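# Hang the yellow rail on the two hooks

## Task

Get the yellow rail hanging on both hooks that stand in front of the bins. It has to rest in the gap between each hook's end plates, not perched on top of a plate, and the gap is only just wide enough. It counts only if the rail stays there by itself after the gripper lets go.

## Robot and tools

ROBOT. One custom six-joint arm with a two-finger parallel gripper. Joints from base outward, with ranges in rad: waist -3.491..3.491, shoulder -3.140..3.140, elbow -1.187..4.328 (it cannot quite straighten), forearm roll -3.316..3.316, wrist pitch -3.140..3.140, wrist roll -3.927..3.927. Upper arm 410 mm, forearm 440 mm. The base can sit tilted on the table, and any mounting block or post under it is treated as arm by the clearance check.

FRAMES. The scene frame has its origin on the table top below the base, +z up, and +y to the left when facing along +x. Each result reports end_effector_position (metres) and end_effector_quat_wxyz in that frame; the reported position gets less accurate far from the base. The gripper frame: fingers point along its +z, and they open and close along its y. The reported point lies between the pads when closed; closed fingertips extend about 33 mm past it, open ones about 9 mm. Closing pushes the tips roughly 24 mm further out, so keep that clearance over surfaces.

execute_actions. Argument actions is a list holding nothing or one item. Empty list: no command, just the current state. An action item is {"rows": [...], "steps": n}, with 1 to 15 rows and n at most 15 (default 15); every step is 1/30 s, and the final row repeats when rows run out. A wait item is {"steps": n} with n up to 300; those steps are counted from the previous result, so time spent composing a reply is included. Optional pictures (boolean) turns the camera images on or off. A refused call does nothing to the robot.

ROW. Nine numbers, each in [-1, 1]: dx, dy, dz, rx, ry, rz, position, force_limit, speed. The first six are an offset, expressed in the gripper's own axes, from a fixed reference: the gripper pose in the most recent result that showed it (if none has yet in this scene, or for the second and later calls within one reply, the pose at the moment the action begins). Every row in a call is measured from that same reference, not chained. Scale: 1.0 equals 0.6 m of travel or 180 degrees; rx, ry, rz form one rotation vector. All zeros therefore pulls the gripper back to the reference rather than holding still. The last three numbers are absolute finger settings: position +1 = open at 140 mm, about -0.8 = pads touching, -1 = close until blocked. force_limit maps roughly to 14 N (-1), 60 N (0), 107 N (+1) on parts up to 40 mm wide. speed sets the finger closing rate, about 30, 140, 250 mm/s at -1, 0, +1.

Per step the commanded pose is clamped to within 70 mm and 16 degrees of where the gripper actually is; inverse kinematics then favours position over orientation. When an action ends, the arm only finishes travelling to the last clamped pose, so read the new pose and command the remainder.

move. target is one nine-number row with the same meaning and reference as above. speed is in m/s, 0.002 to 0.5 (default 0.25); rotation is capped at twice that value in rad/s. It drives a straight-line path lasting 0.5 to 10 s (cut off at 10 s), turning the short way, with no obstacle avoidance; the gripper may lag, wander or overshoot speed, especially near full reach. Finger values take effect at the start. It finishes when arm and fingers settle, or 5 s after the path ends. Its result adds a move: line with the outcome (done, off_target, moving, held, fault), the distance to target, and limits: paced means the pose was clamped; held means the check blocked some steps, after which the arm may jump fast. The arm is stiff: faster approaches hit harder, and aiming even slightly beyond a firm contact can trigger a fault.

wait. seconds from 0 to 10; no new command is sent.

zoom_image. camera "cam_wrist", region [x0, y0, x1, y1] in pixels of the 896x504 image, top-left origin, no larger than 504 by 504.

finished_scene. scene = number of the current scene. A reply with no tool call ends all remaining work.

RESULT LINES. pose unreachable: the clearance check altered or blocked the command. HELD marks steps where some of your row was withheld. Hand target: the pose the controller is heading for. object_status: 0 moving, 1 blocked while opening, 2 blocked while closing (a grip), 3 reached the requested position or pads met (thin items may still be held). position_measured is in counts, 3 = fully open, 230 = pads together, not linear. MOTOR HOT warns of heating (holding loads heats motors, even while idle); an OVER-TEMPERATURE FAULT brakes the arm until cool.

GRIPPING. Send position -1 and confirm status 2. Stopped fingers stay put until the position value changes by 0.01 or more, or the object yields or slips, after which they keep closing up to the requested value. To tighten during a grip, raise force_limit and switch position between -1 and -0.98.

FAULTS. The arm halts for 10 s and drops the rest of the call if a joint's contact torque hits its limit (waist, shoulder, elbow 140 N m; forearm roll, wrist pitch, wrist roll 35.2 N m; carried weight counts) or any external force on arm, tool or load reaches 150 N; it yields to the contact while halted.

CAMERA. cam_wrist, 896x504, pinhole with radial distortion, fy = fx about 239.9 px, centre about (449, 252), fovy about 92.8 degrees; its pose follows the hand and may be off by about 0.5 degrees and 2.5 mm.

CAUTIONS. The simulation keeps running while replies are written. Occasional tugs may hit a held part or shove loose objects. Never let anything leave the table. Avoid dropping the rail, slamming it, or pressing hard; the fit between end plates is tight, so approach slowly, check alignment with the camera, release, and confirm the rail stays hung.

Each tool is called after "Request:" as name([rows], argument=value, ...), one row to a line, values as JSON.

## Session

Request:
execute_actions(actions=[])

Scene clock: 0.00 s of 4800.00 s.
end_effector_position=(+0.4666, -0.0071, +0.3739) position_measured=3 object_status=3 end_effector_quat_wxyz=(+0.333, +0.934, -0.008, +0.131)
Joint positions: [ 1.278  0.256 -0.51   0.791 -2.151 -0.099]
Joint velocities: [ 0.     0.001  0.001  0.001 -0.001 -0.   ]
Hand target: +0.467, -0.007, +0.374; +0.333, +0.934, -0.008, +0.131

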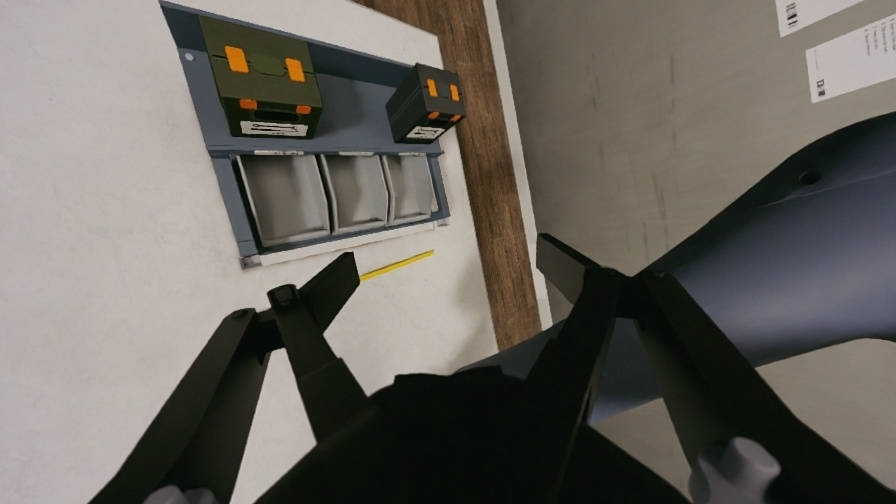

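Request:
move(target=[-0.167,-0.035,0.193,0.217,-0.085,-0.005,1,0,0])

Scene clock: 17.23 s of 4800.00 s.
end_effector_position=(+0.3995, -0.0697, +0.2491) position_measured=3 object_status=3 end_effector_quat_wxyz=(-0.001, +1.000, +0.000, +0.002)
Joint positions: [ 1.231 -0.513 -0.811  0.643 -1.8    0.177]
Joint velocities: [-0.003 -0.001  0.    -0.001  0.002  0.002]
Hand target: +0.400, -0.070, +0.249; -0.001, +1.000, +0.000, +0.002
Off the commanded pose: 0.001 m, 0 deg.
After step 90, 12.33 s passed at rest.
move: done
camera_calibration (this result's frames):
cam_wrist: T_world_to_cam=[[-0.0981697, -0.994988, 0.0190267, -0.0383667], [-0.944186, 0.0991644, 0.314132, 0.31247], [-0.314444, 0.0128735, -0.949189, 0.543519], [0, 0, 0, 1]] pos_world=[0.46217, -0.0761573, 0.418476]

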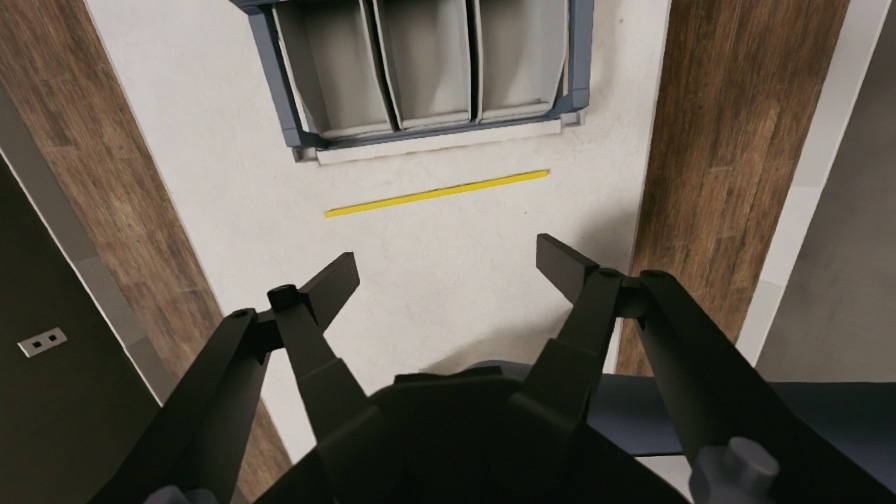

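Request:
zoom_image(camera="cam_wrist", region=[270,110,430,230])

Request:
zoom_image(camera="cam_wrist", region=[460,80,620,200])

Region (270, 110, 430, 230) of cam_wrist's 896x504 image, scaled by 3.150, with more detail than that image has; it fills the top 378 rows of this view, and the rest is white.

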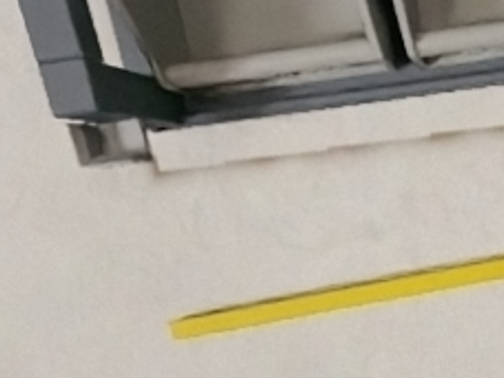

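Region (460, 80, 620, 200) of cam_wrist's 896x504 image, scaled by 3.150, with more detail than that image has; it fills the top 378 rows of this view, and the rest is white.

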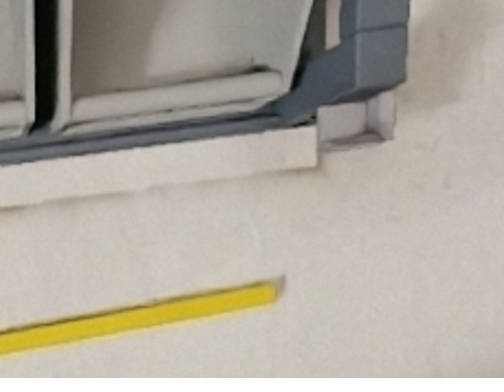

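Request:
move(target=[0.052,-0.023,0.25,0,0,-0.524,-0.3,0,0])

Scene clock: 33.97 s of 4800.00 s.
end_effector_position=(+0.4303, -0.0550, +0.0989) position_measured=167 object_status=3 end_effector_quat_wxyz=(-0.001, +0.679, +0.734, +0.002)
Joint positions: [ 0.679 -0.329 -0.966  0.89  -1.219  1.951]
Joint velocities: [-0.001 -0.     0.002  0.001 -0.001  0.002]
Hand target: +0.430, -0.055, +0.099; -0.001, +0.679, +0.734, +0.002
Off the commanded pose: 0.001 m, 0 deg.
After step 90, 10.03 s passed at rest.
move: done
camera_calibration (this result's frames):
cam_wrist: T_world_to_cam=[[0.999513, -0.0218023, 0.0223228, -0.437028], [-0.0277129, -0.949036, 0.313948, -0.0647076], [0.0143404, -0.314414, -0.949178, 0.25089], [0, 0, 0, 1]] pos_world=[0.431425, 0.00794513, 0.26821]

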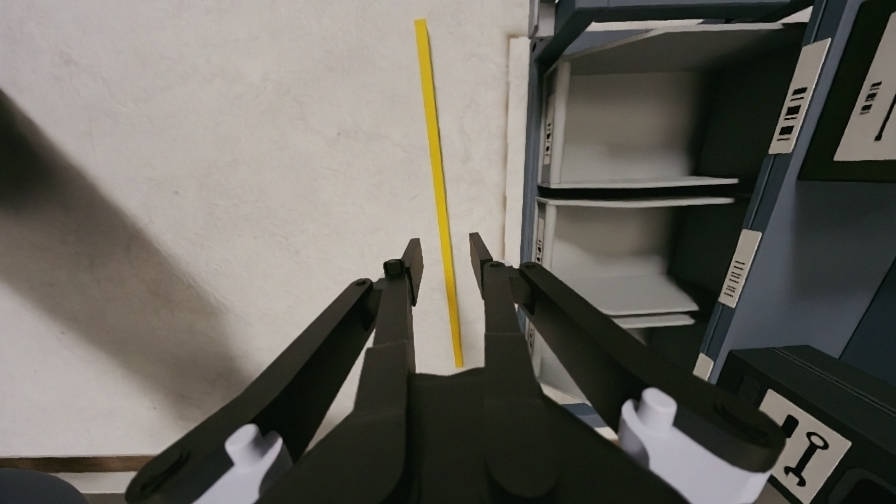

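Request:
move(target=[0,0,0.102,0,0,0,-0.3,0,0], speed=0.08)

Request:
move(target=[0,0,0,0,0,0,-1,0.3,-0.3])

Scene clock: 42.37 s of 4800.00 s.
end_effector_position=(+0.4301, -0.0545, +0.0376) position_measured=167 object_status=3 end_effector_quat_wxyz=(-0.001, +0.679, +0.734, +0.002)
Joint positions: [ 0.466 -0.227 -1.017  1.047 -0.999  1.912]
Joint velocities: [-0.002  0.001 -0.     0.001  0.002 -0.001]
Hand target: +0.430, -0.055, +0.038; -0.001, +0.679, +0.734, +0.002
Off the commanded pose: 0.000 m, 0 deg.
After step 90, 4.27 s passed at rest.
move: done
camera_calibration (this result's frames):
cam_wrist: T_world_to_cam=[[0.999532, -0.0216641, 0.0215839, -0.435381], [-0.027338, -0.949305, 0.313166, -0.0451511], [0.0137053, -0.313609, -0.949453, 0.193269], [0, 0, 0, 1]] pos_world=[0.431294, 0.00831675, 0.207037]

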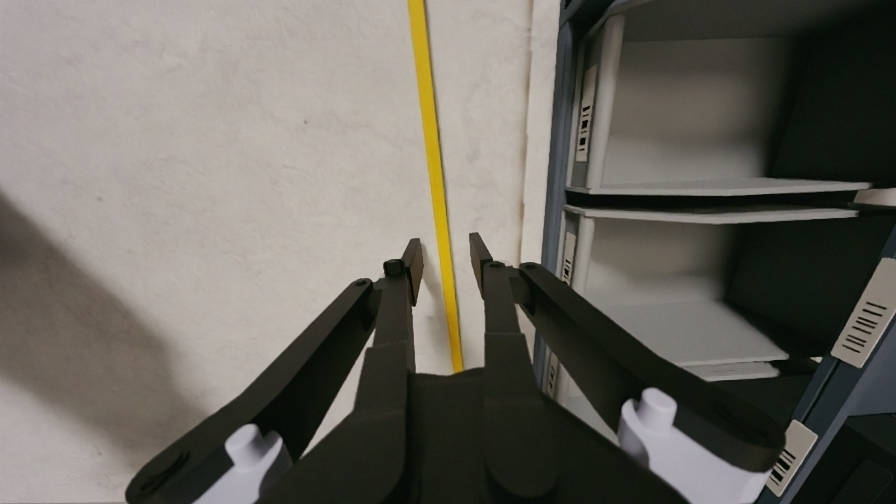

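Scene clock: 42.93 s of 4800.00 s.
end_effector_position=(+0.4300, -0.0545, +0.0376) position_measured=222 object_status=2 end_effector_quat_wxyz=(-0.001, +0.679, +0.734, +0.002)
Joint positions: [ 0.466 -0.227 -1.017  1.047 -0.998  1.912]
Joint velocities: [ 0.001  0.001 -0.     0.    -0.    -0.   ]
Hand target: +0.430, -0.055, +0.038; -0.001, +0.679, +0.734, +0.002
Off the commanded pose: 0.000 m, 0 deg.
move: done
camera_calibration (this result's frames):
cam_wrist: T_world_to_cam=[[0.999533, -0.0216194, 0.0216004, -0.435373], [-0.0273007, -0.949308, 0.31316, -0.0451513], [0.0137351, -0.313604, -0.949455, 0.193251], [0, 0, 0, 1]] pos_world=[0.431283, 0.00832929, 0.207027]

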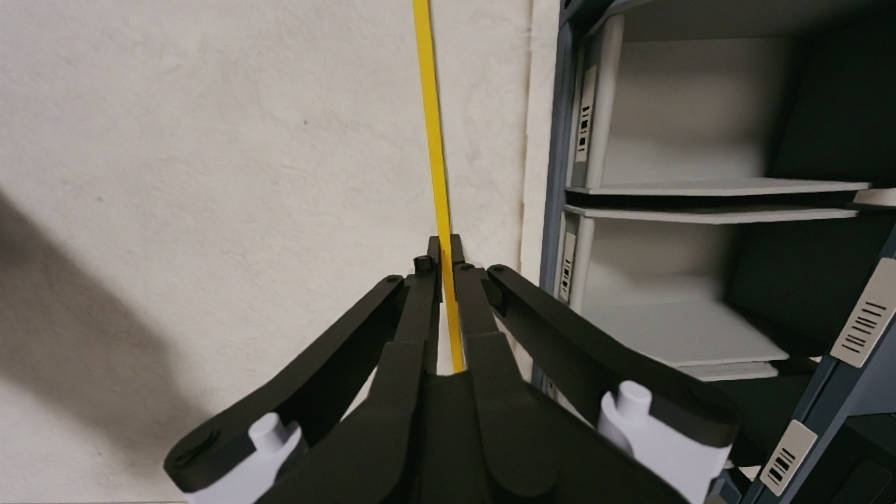

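Request:
move(target=[0,0,-0.005,0,0,0,-0.5,0.3,0])

Request:
move(target=[-0.023,0,0.007,0,0.15,0,-0.5,0.3,0], speed=0.15)

Request:
move(target=[0,0,0,0,0,0,-1,0.5,-0.3])

Request:
move(target=[0.0757,0,-0.1485,0,0,0,-1,0.5,-0.3], speed=0.12)

Scene clock: 56.67 s of 4800.00 s.
end_effector_position=(+0.4301, -0.0545, +0.0406) position_measured=192 object_status=3 end_effector_quat_wxyz=(-0.001, +0.679, +0.734, +0.002)
Joint positions: [ 0.477 -0.232 -1.015  1.038 -1.009  1.916]
Joint velocities: [ 0.001 -0.002  0.     0.001 -0.     0.001]
Hand target: +0.430, -0.055, +0.041; -0.001, +0.679, +0.734, +0.002
Off the commanded pose: 0.000 m, 0 deg.
After step 90, 10.03 s passed at rest.
move: done
camera_calibration (this result's frames):
cam_wrist: T_world_to_cam=[[0.999532, -0.0216202, 0.0216322, -0.43545], [-0.027312, -0.949293, 0.313205, -0.0461117], [0.0137638, -0.313649, -0.949439, 0.19607], [0, 0, 0, 1]] pos_world=[0.431289, 0.00830907, 0.210019]

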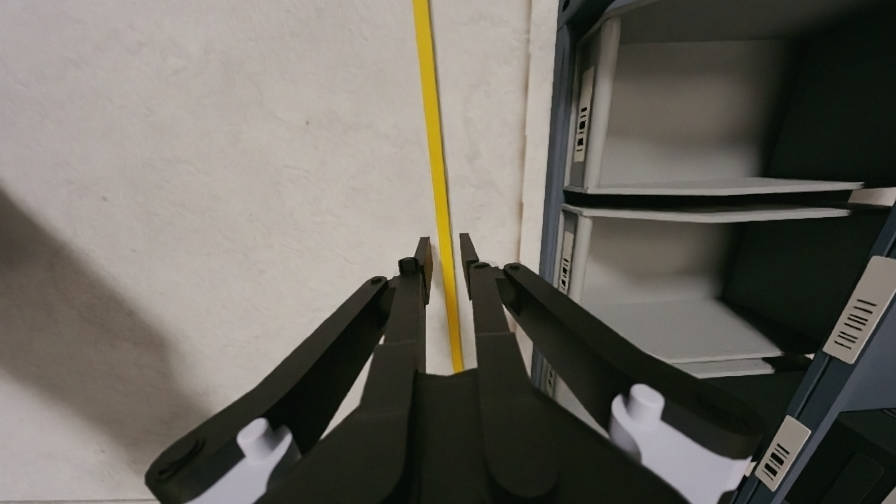

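Scene clock: 58.67 s of 4800.00 s.
end_effector_position=(+0.4307, -0.0678, +0.0361) position_measured=192 object_status=3 end_effector_quat_wxyz=(-0.173, +0.660, +0.713, +0.161)
Joint positions: [ 0.126 -0.398 -0.819  0.374 -0.735  2.842]
Joint velocities: [-0.004  0.002  0.005 -0.009 -0.001  0.011]
Hand target: +0.431, -0.068, +0.036; -0.173, +0.660, +0.713, +0.161
Off the commanded pose: 0.001 m, 0 deg.
move: done
camera_calibration (this result's frames):
cam_wrist: T_world_to_cam=[[0.999467, -0.0210349, -0.024977, -0.434481], [-0.0245658, -0.988271, -0.150722, -0.0443915], [-0.0215136, 0.151255, -0.988261, 0.235752], [0, 0, 0, 1]] pos_world=[0.43823, -0.0886687, 0.215441]

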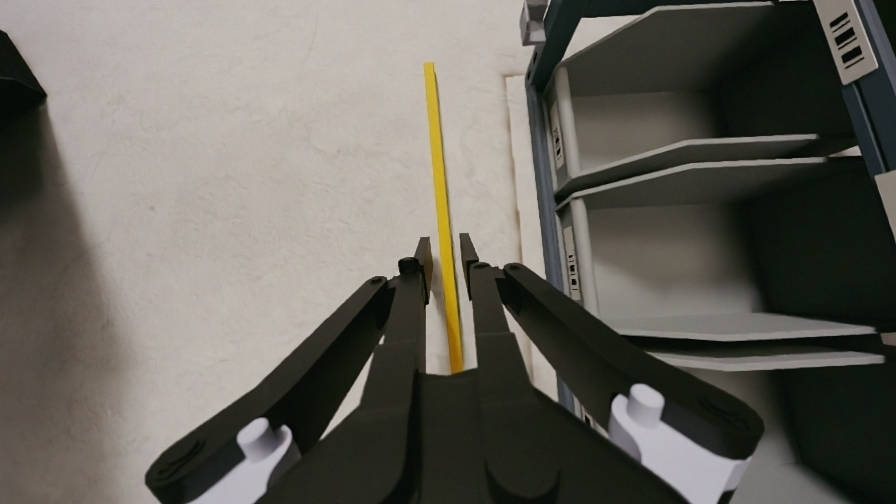

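Scene clock: 59.20 s of 4800.00 s.
end_effector_position=(+0.4307, -0.0679, +0.0361) position_measured=223 object_status=2 end_effector_quat_wxyz=(-0.173, +0.660, +0.713, +0.161)
Joint positions: [ 0.126 -0.398 -0.819  0.374 -0.735  2.842]
Joint velocities: [-0.     0.     0.     0.     0.    -0.001]
Hand target: +0.431, -0.068, +0.036; -0.173, +0.660, +0.713, +0.161
Off the commanded pose: 0.000 m, 0 deg.
move: done
camera_calibration (this result's frames):
cam_wrist: T_world_to_cam=[[0.999466, -0.0210662, -0.0249769, -0.434536], [-0.0245967, -0.988271, -0.150715, -0.0443886], [-0.021509, 0.151249, -0.988262, 0.235768], [0, 0, 0, 1]] pos_world=[0.438283, -0.0886815, 0.215457]

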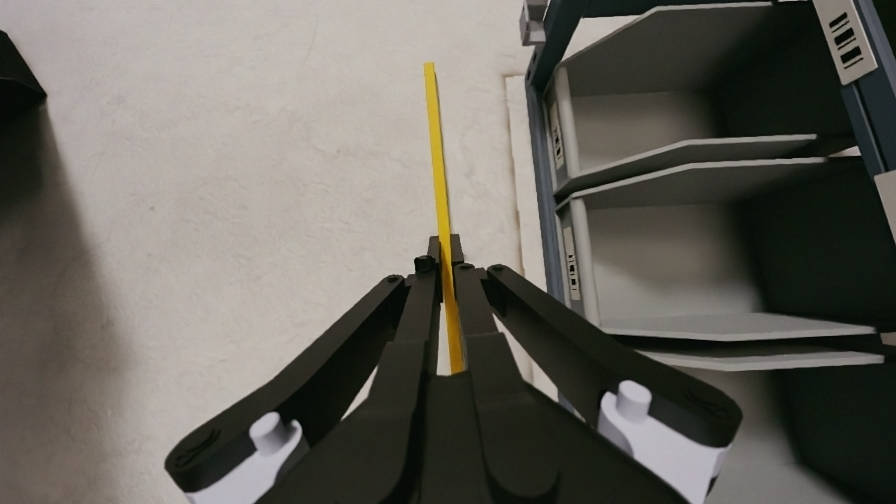

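Scene clock: 60.47 s of 4800.00 s.
end_effector_position=(+0.4310, -0.0686, +0.1361) position_measured=223 object_status=2 end_effector_quat_wxyz=(-0.172, +0.660, +0.713, +0.161)
Joint positions: [ 0.418 -0.618 -0.793  0.419 -1.071  2.634]
Joint velocities: [ 0.002 -0.001 -0.001  0.001 -0.001 -0.002]
Hand target: +0.431, -0.069, +0.136; -0.172, +0.660, +0.713, +0.161
Off the commanded pose: 0.000 m, 0 deg.
move: done
camera_calibration (this result's frames):
cam_wrist: T_world_to_cam=[[0.999484, -0.0210903, -0.0242265, -0.432488], [-0.0244813, -0.988459, -0.149495, -0.0302681], [-0.020794, 0.150011, -0.988466, 0.334318], [0, 0, 0, 1]] pos_world=[0.438475, -0.0891915, 0.315459]

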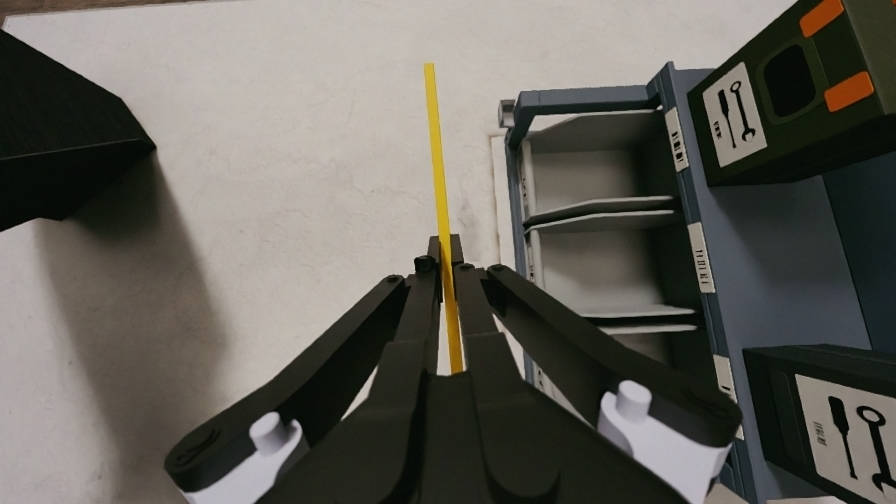

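Request:
move(target=[-0.0437,0.1225,0.004,-0.0076,0,0.015,-1,0.5,-0.3], speed=0.1)

Request:
zoom_image(camera="cam_wrist", region=[380,40,500,140])

Scene clock: 70.13 s of 4800.00 s.
end_effector_position=(+0.5058, -0.0853, +0.1220) position_measured=223 object_status=2 end_effector_quat_wxyz=(-0.168, +0.679, +0.695, +0.165)
Joint positions: [ 0.265 -0.425 -0.605  0.375 -0.986  2.74 ]
Joint velocities: [-0.001  0.003  0.003  0.     0.001  0.001]
Hand target: +0.506, -0.085, +0.122; -0.168, +0.679, +0.695, +0.165
Off the commanded pose: 0.000 m, 0 deg.
After step 90, 5.53 s passed at rest.
move: done
camera_calibration (this result's frames):
cam_wrist: T_world_to_cam=[[0.996955, -0.0738653, -0.0250115, -0.511035], [-0.0767949, -0.985696, -0.150022, -0.0203018], [-0.0135723, 0.151486, -0.988366, 0.320875], [0, 0, 0, 1]] pos_world=[0.512275, -0.106367, 0.301314]

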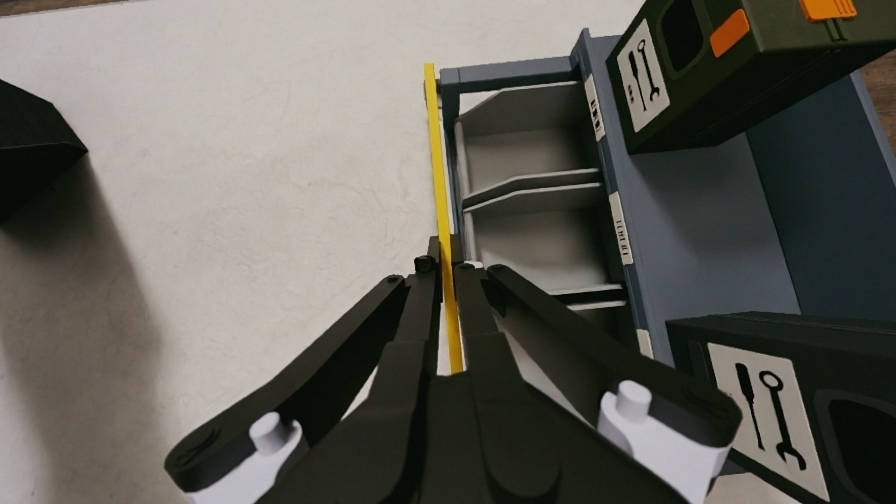

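Region (380, 40, 500, 140) of cam_wrist's 896x504 image, scaled by 4.200, with more detail than that image has.

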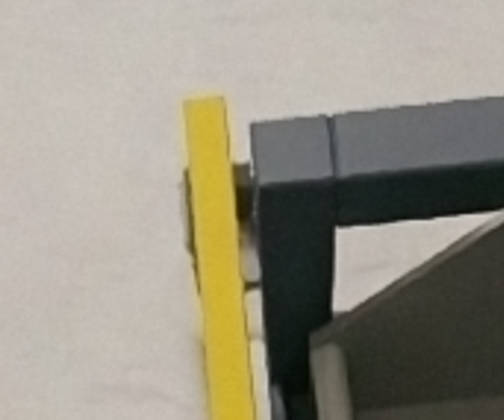

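Request:
move(target=[-0.009,0.003,0.018,0,0,0,-1,0.5,-0.3], speed=0.03)

Request:
zoom_image(camera="cam_wrist", region=[400,50,470,110])

Scene clock: 81.40 s of 4800.00 s.
end_effector_position=(+0.5075, -0.0851, +0.1099) position_measured=223 object_status=2 end_effector_quat_wxyz=(-0.168, +0.679, +0.695, +0.165)
Joint positions: [ 0.235 -0.401 -0.605  0.368 -0.953  2.763]
Joint velocities: [-0.001  0.002  0.001 -0.001 -0.     0.001]
Hand target: +0.508, -0.085, +0.110; -0.168, +0.679, +0.695, +0.165
Off the commanded pose: 0.000 m, 0 deg.
After step 90, 7.53 s passed at rest.
move: done
camera_calibration (this result's frames):
cam_wrist: T_world_to_cam=[[0.996958, -0.0737496, -0.0252054, -0.512947], [-0.076711, -0.98569, -0.150103, -0.0217894], [-0.0137747, 0.15158, -0.988349, 0.309006], [0, 0, 0, 1]] pos_world=[0.513972, -0.106146, 0.289206]

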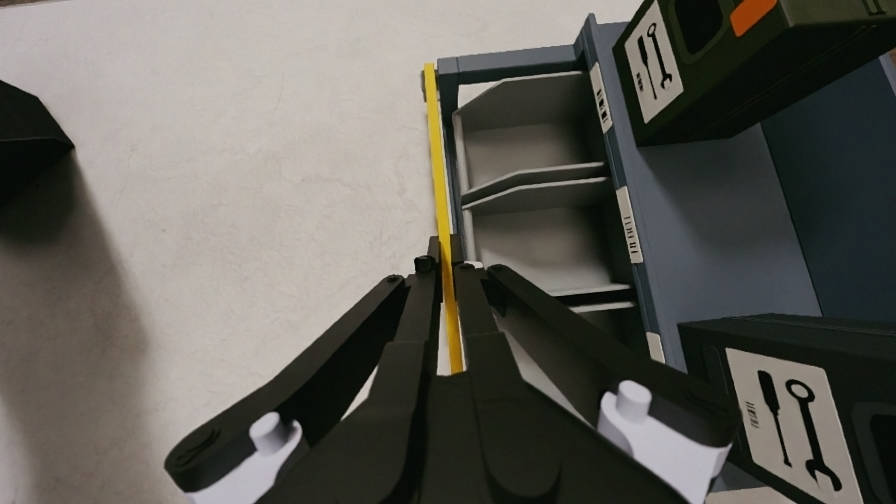

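Region (400, 50, 470, 110) of cam_wrist's 896x504 image, scaled by 7.200, with more detail than that image has; it fills the top 432 rows of this view, and the rest is white.

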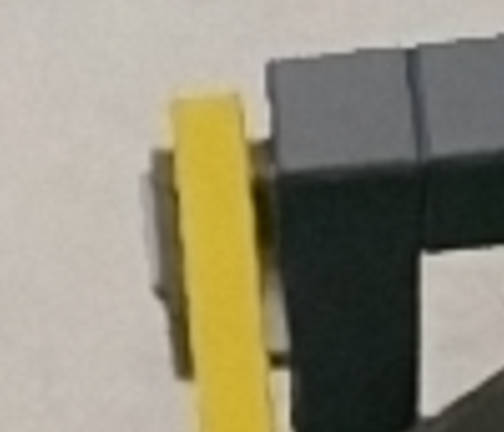

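Lower 6 mm and watch for tilt.

Request:
move(target=[-0.0045,0.001,0.009,0,0,0,-1,0.5,-0.3], speed=0.015)

Request:
zoom_image(camera="cam_wrist", region=[400,50,470,110])

Scene clock: 86.37 s of 4800.00 s.
end_effector_position=(+0.5080, -0.0850, +0.1039) position_measured=223 object_status=2 end_effector_quat_wxyz=(-0.168, +0.679, +0.695, +0.165)
Joint positions: [ 0.221 -0.389 -0.606  0.365 -0.936  2.774]
Joint velocities: [-0.001  0.001  0.     0.     0.001  0.001]
Hand target: +0.508, -0.085, +0.104; -0.168, +0.679, +0.695, +0.165
Off the commanded pose: 0.000 m, 0 deg.
After step 90, 1.27 s passed at rest.
move: done
camera_calibration (this result's frames):
cam_wrist: T_world_to_cam=[[0.996957, -0.0737491, -0.0252433, -0.513664], [-0.076717, -0.985681, -0.150157, -0.0225409], [-0.0138079, 0.151637, -0.98834, 0.303074], [0, 0, 0, 1]] pos_world=[0.514556, -0.106058, 0.283189]

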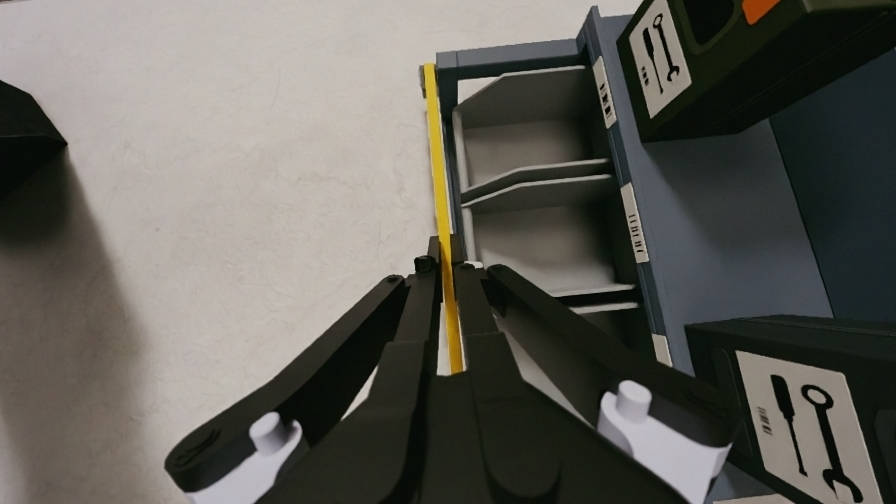

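Region (400, 50, 470, 110) of cam_wrist's 896x504 image, scaled by 7.200, with more detail than that image has; it fills the top 432 rows of this view, and the rest is white.

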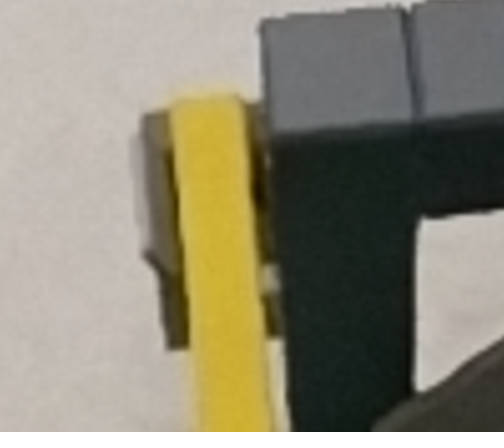

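Request:
move(target=[-0.0045,0,0.009,0,0,0,-1,0.5,-0.3], speed=0.015)

Request:
zoom_image(camera="cam_wrist", region=[400,50,470,110])

Scene clock: 91.27 s of 4800.00 s.
end_effector_position=(+0.5080, -0.0849, +0.0979) position_measured=223 object_status=2 end_effector_quat_wxyz=(-0.168, +0.679, +0.695, +0.165)
Joint positions: [ 0.207 -0.379 -0.607  0.361 -0.92   2.784]
Joint velocities: [-0.001  0.001  0.    -0.001  0.     0.   ]
Hand target: +0.508, -0.085, +0.098; -0.168, +0.679, +0.695, +0.165
Off the commanded pose: 0.000 m, 0 deg.
After step 90, 1.20 s passed at rest.
move: done
camera_calibration (this result's frames):
cam_wrist: T_world_to_cam=[[0.996956, -0.0737542, -0.0252696, -0.513794], [-0.0767268, -0.985672, -0.150212, -0.0233496], [-0.0138288, 0.151693, -0.988331, 0.297134], [0, 0, 0, 1]] pos_world=[0.514548, -0.105983, 0.277176]

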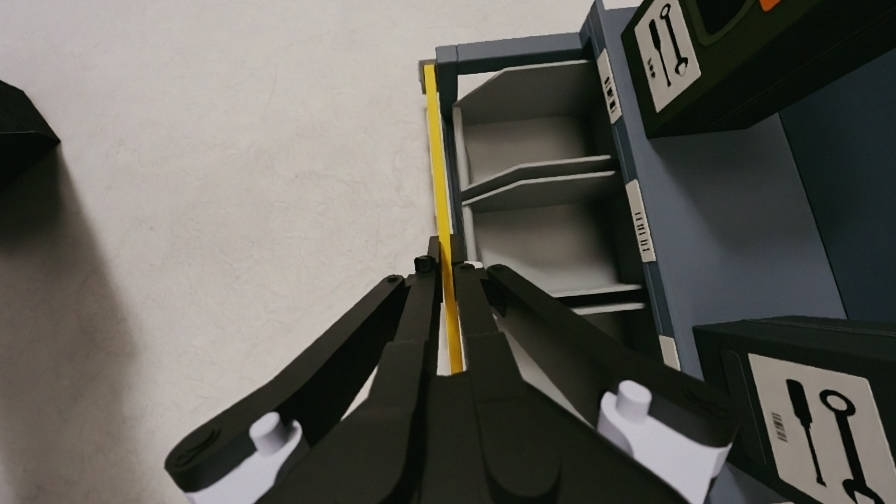

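Region (400, 50, 470, 110) of cam_wrist's 896x504 image, scaled by 7.200, with more detail than that image has; it fills the top 432 rows of this view, and the rest is white.

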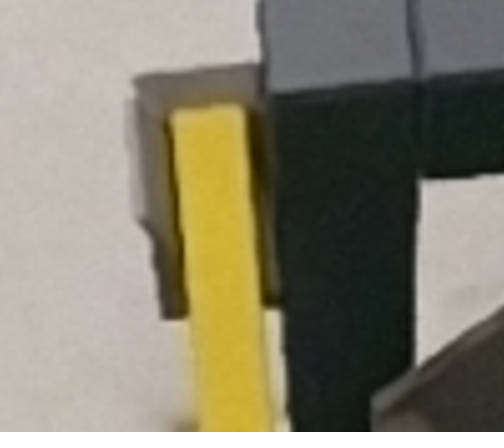

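Request:
move(target=[0.003,0,0.0052,0,0,0,-1,0.5,-0.3], speed=0.01)

Request:
zoom_image(camera="cam_wrist", region=[400,50,470,110])

Scene clock: 96.60 s of 4800.00 s.
end_effector_position=(+0.5080, -0.0819, +0.0959) position_measured=223 object_status=2 end_effector_quat_wxyz=(-0.168, +0.679, +0.695, +0.165)
Joint positions: [ 0.209 -0.374 -0.612  0.365 -0.912  2.777]
Joint velocities: [-0.001 -0.    -0.    -0.     0.002 -0.   ]
Hand target: +0.508, -0.082, +0.096; -0.168, +0.679, +0.695, +0.165
Off the commanded pose: 0.000 m, 0 deg.
After step 90, 1.63 s passed at rest.
move: done
camera_calibration (this result's frames):
cam_wrist: T_world_to_cam=[[0.996958, -0.0737477, -0.0252309, -0.513577], [-0.0767133, -0.985686, -0.15013, -0.020733], [-0.013798, 0.151609, -0.988344, 0.294747], [0, 0, 0, 1]] pos_world=[0.514491, -0.102998, 0.275241]

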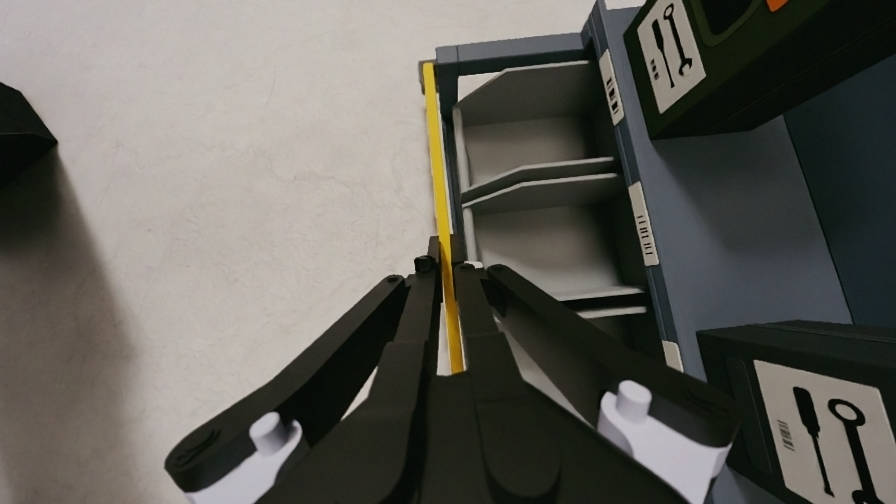

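Region (400, 50, 470, 110) of cam_wrist's 896x504 image, scaled by 7.200, with more detail than that image has; it fills the top 432 rows of this view, and the rest is white.

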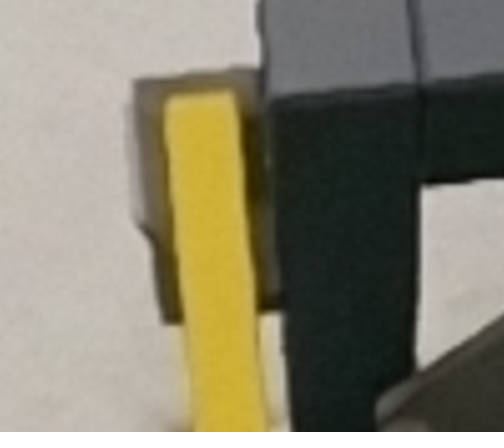

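Request:
move(target=[0,0,0,0,0,0,-0.55,0,-0.5])

Request:
move(target=[0.07,-0.1,-0.2,0,-0.08,0.25,-0.55,0,0], speed=0.15)

Scene clock: 105.20 s of 4800.00 s.
end_effector_position=(+0.5079, -0.0819, +0.0959) position_measured=199 object_status=3 end_effector_quat_wxyz=(-0.168, +0.679, +0.695, +0.165)
Joint positions: [ 0.209 -0.374 -0.612  0.365 -0.912  2.777]
Joint velocities: [ 0.001 -0.    -0.    -0.001 -0.    -0.   ]
Hand target: +0.508, -0.082, +0.096; -0.168, +0.679, +0.695, +0.165
Off the commanded pose: 0.000 m, 0 deg.
After step 90, 4.90 s passed at rest.
move: done
camera_calibration (this result's frames):
cam_wrist: T_world_to_cam=[[0.996959, -0.0736895, -0.0253345, -0.513519], [-0.0766712, -0.985692, -0.15011, -0.0207353], [-0.0139105, 0.151596, -0.988345, 0.294761], [0, 0, 0, 1]] pos_world=[0.514468, -0.102964, 0.275203]

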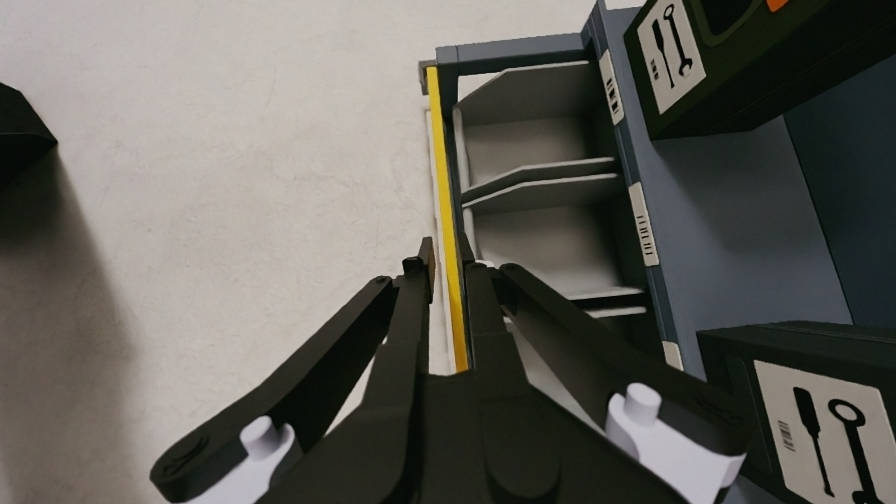

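Scene clock: 108.30 s of 4800.00 s.
end_effector_position=(+0.4488, -0.1010, +0.2221) position_measured=199 object_status=3 end_effector_quat_wxyz=(-0.131, +0.908, +0.399, +0.004)
Joint positions: [ 0.776 -0.561 -0.644  0.581 -1.527  1.48 ]
Joint velocities: [ 0.004 -0.002  0.     0.001 -0.002 -0.003]
Hand target: +0.449, -0.101, +0.222; -0.131, +0.908, +0.399, +0.004
Off the commanded pose: 0.001 m, 0 deg.
move: done
camera_calibration (this result's frames):
cam_wrist: T_world_to_cam=[[0.655931, -0.720742, -0.224247, -0.320933], [-0.685097, -0.693171, 0.223954, 0.194313], [-0.316854, 0.00673303, -0.94845, 0.534081], [0, 0, 0, 1]] pos_world=[0.512859, -0.100213, 0.391064]

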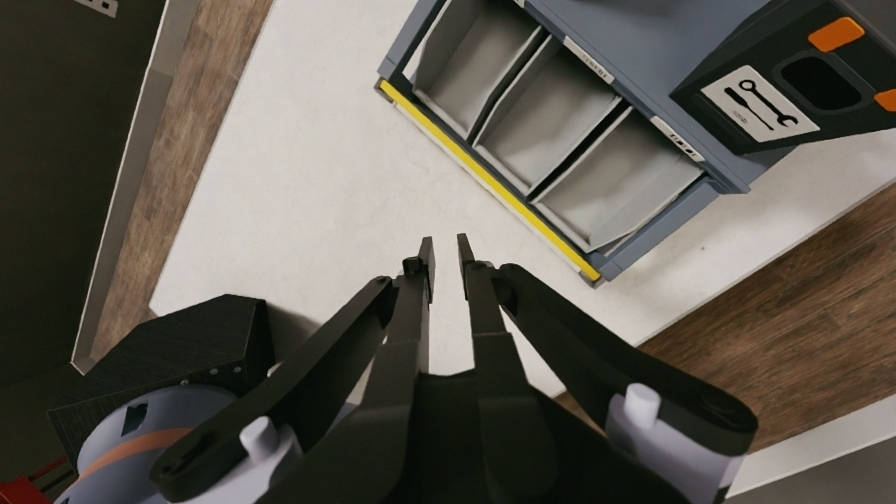

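Request:
finished_scene(scene=1)

The scene is finished: the task was done.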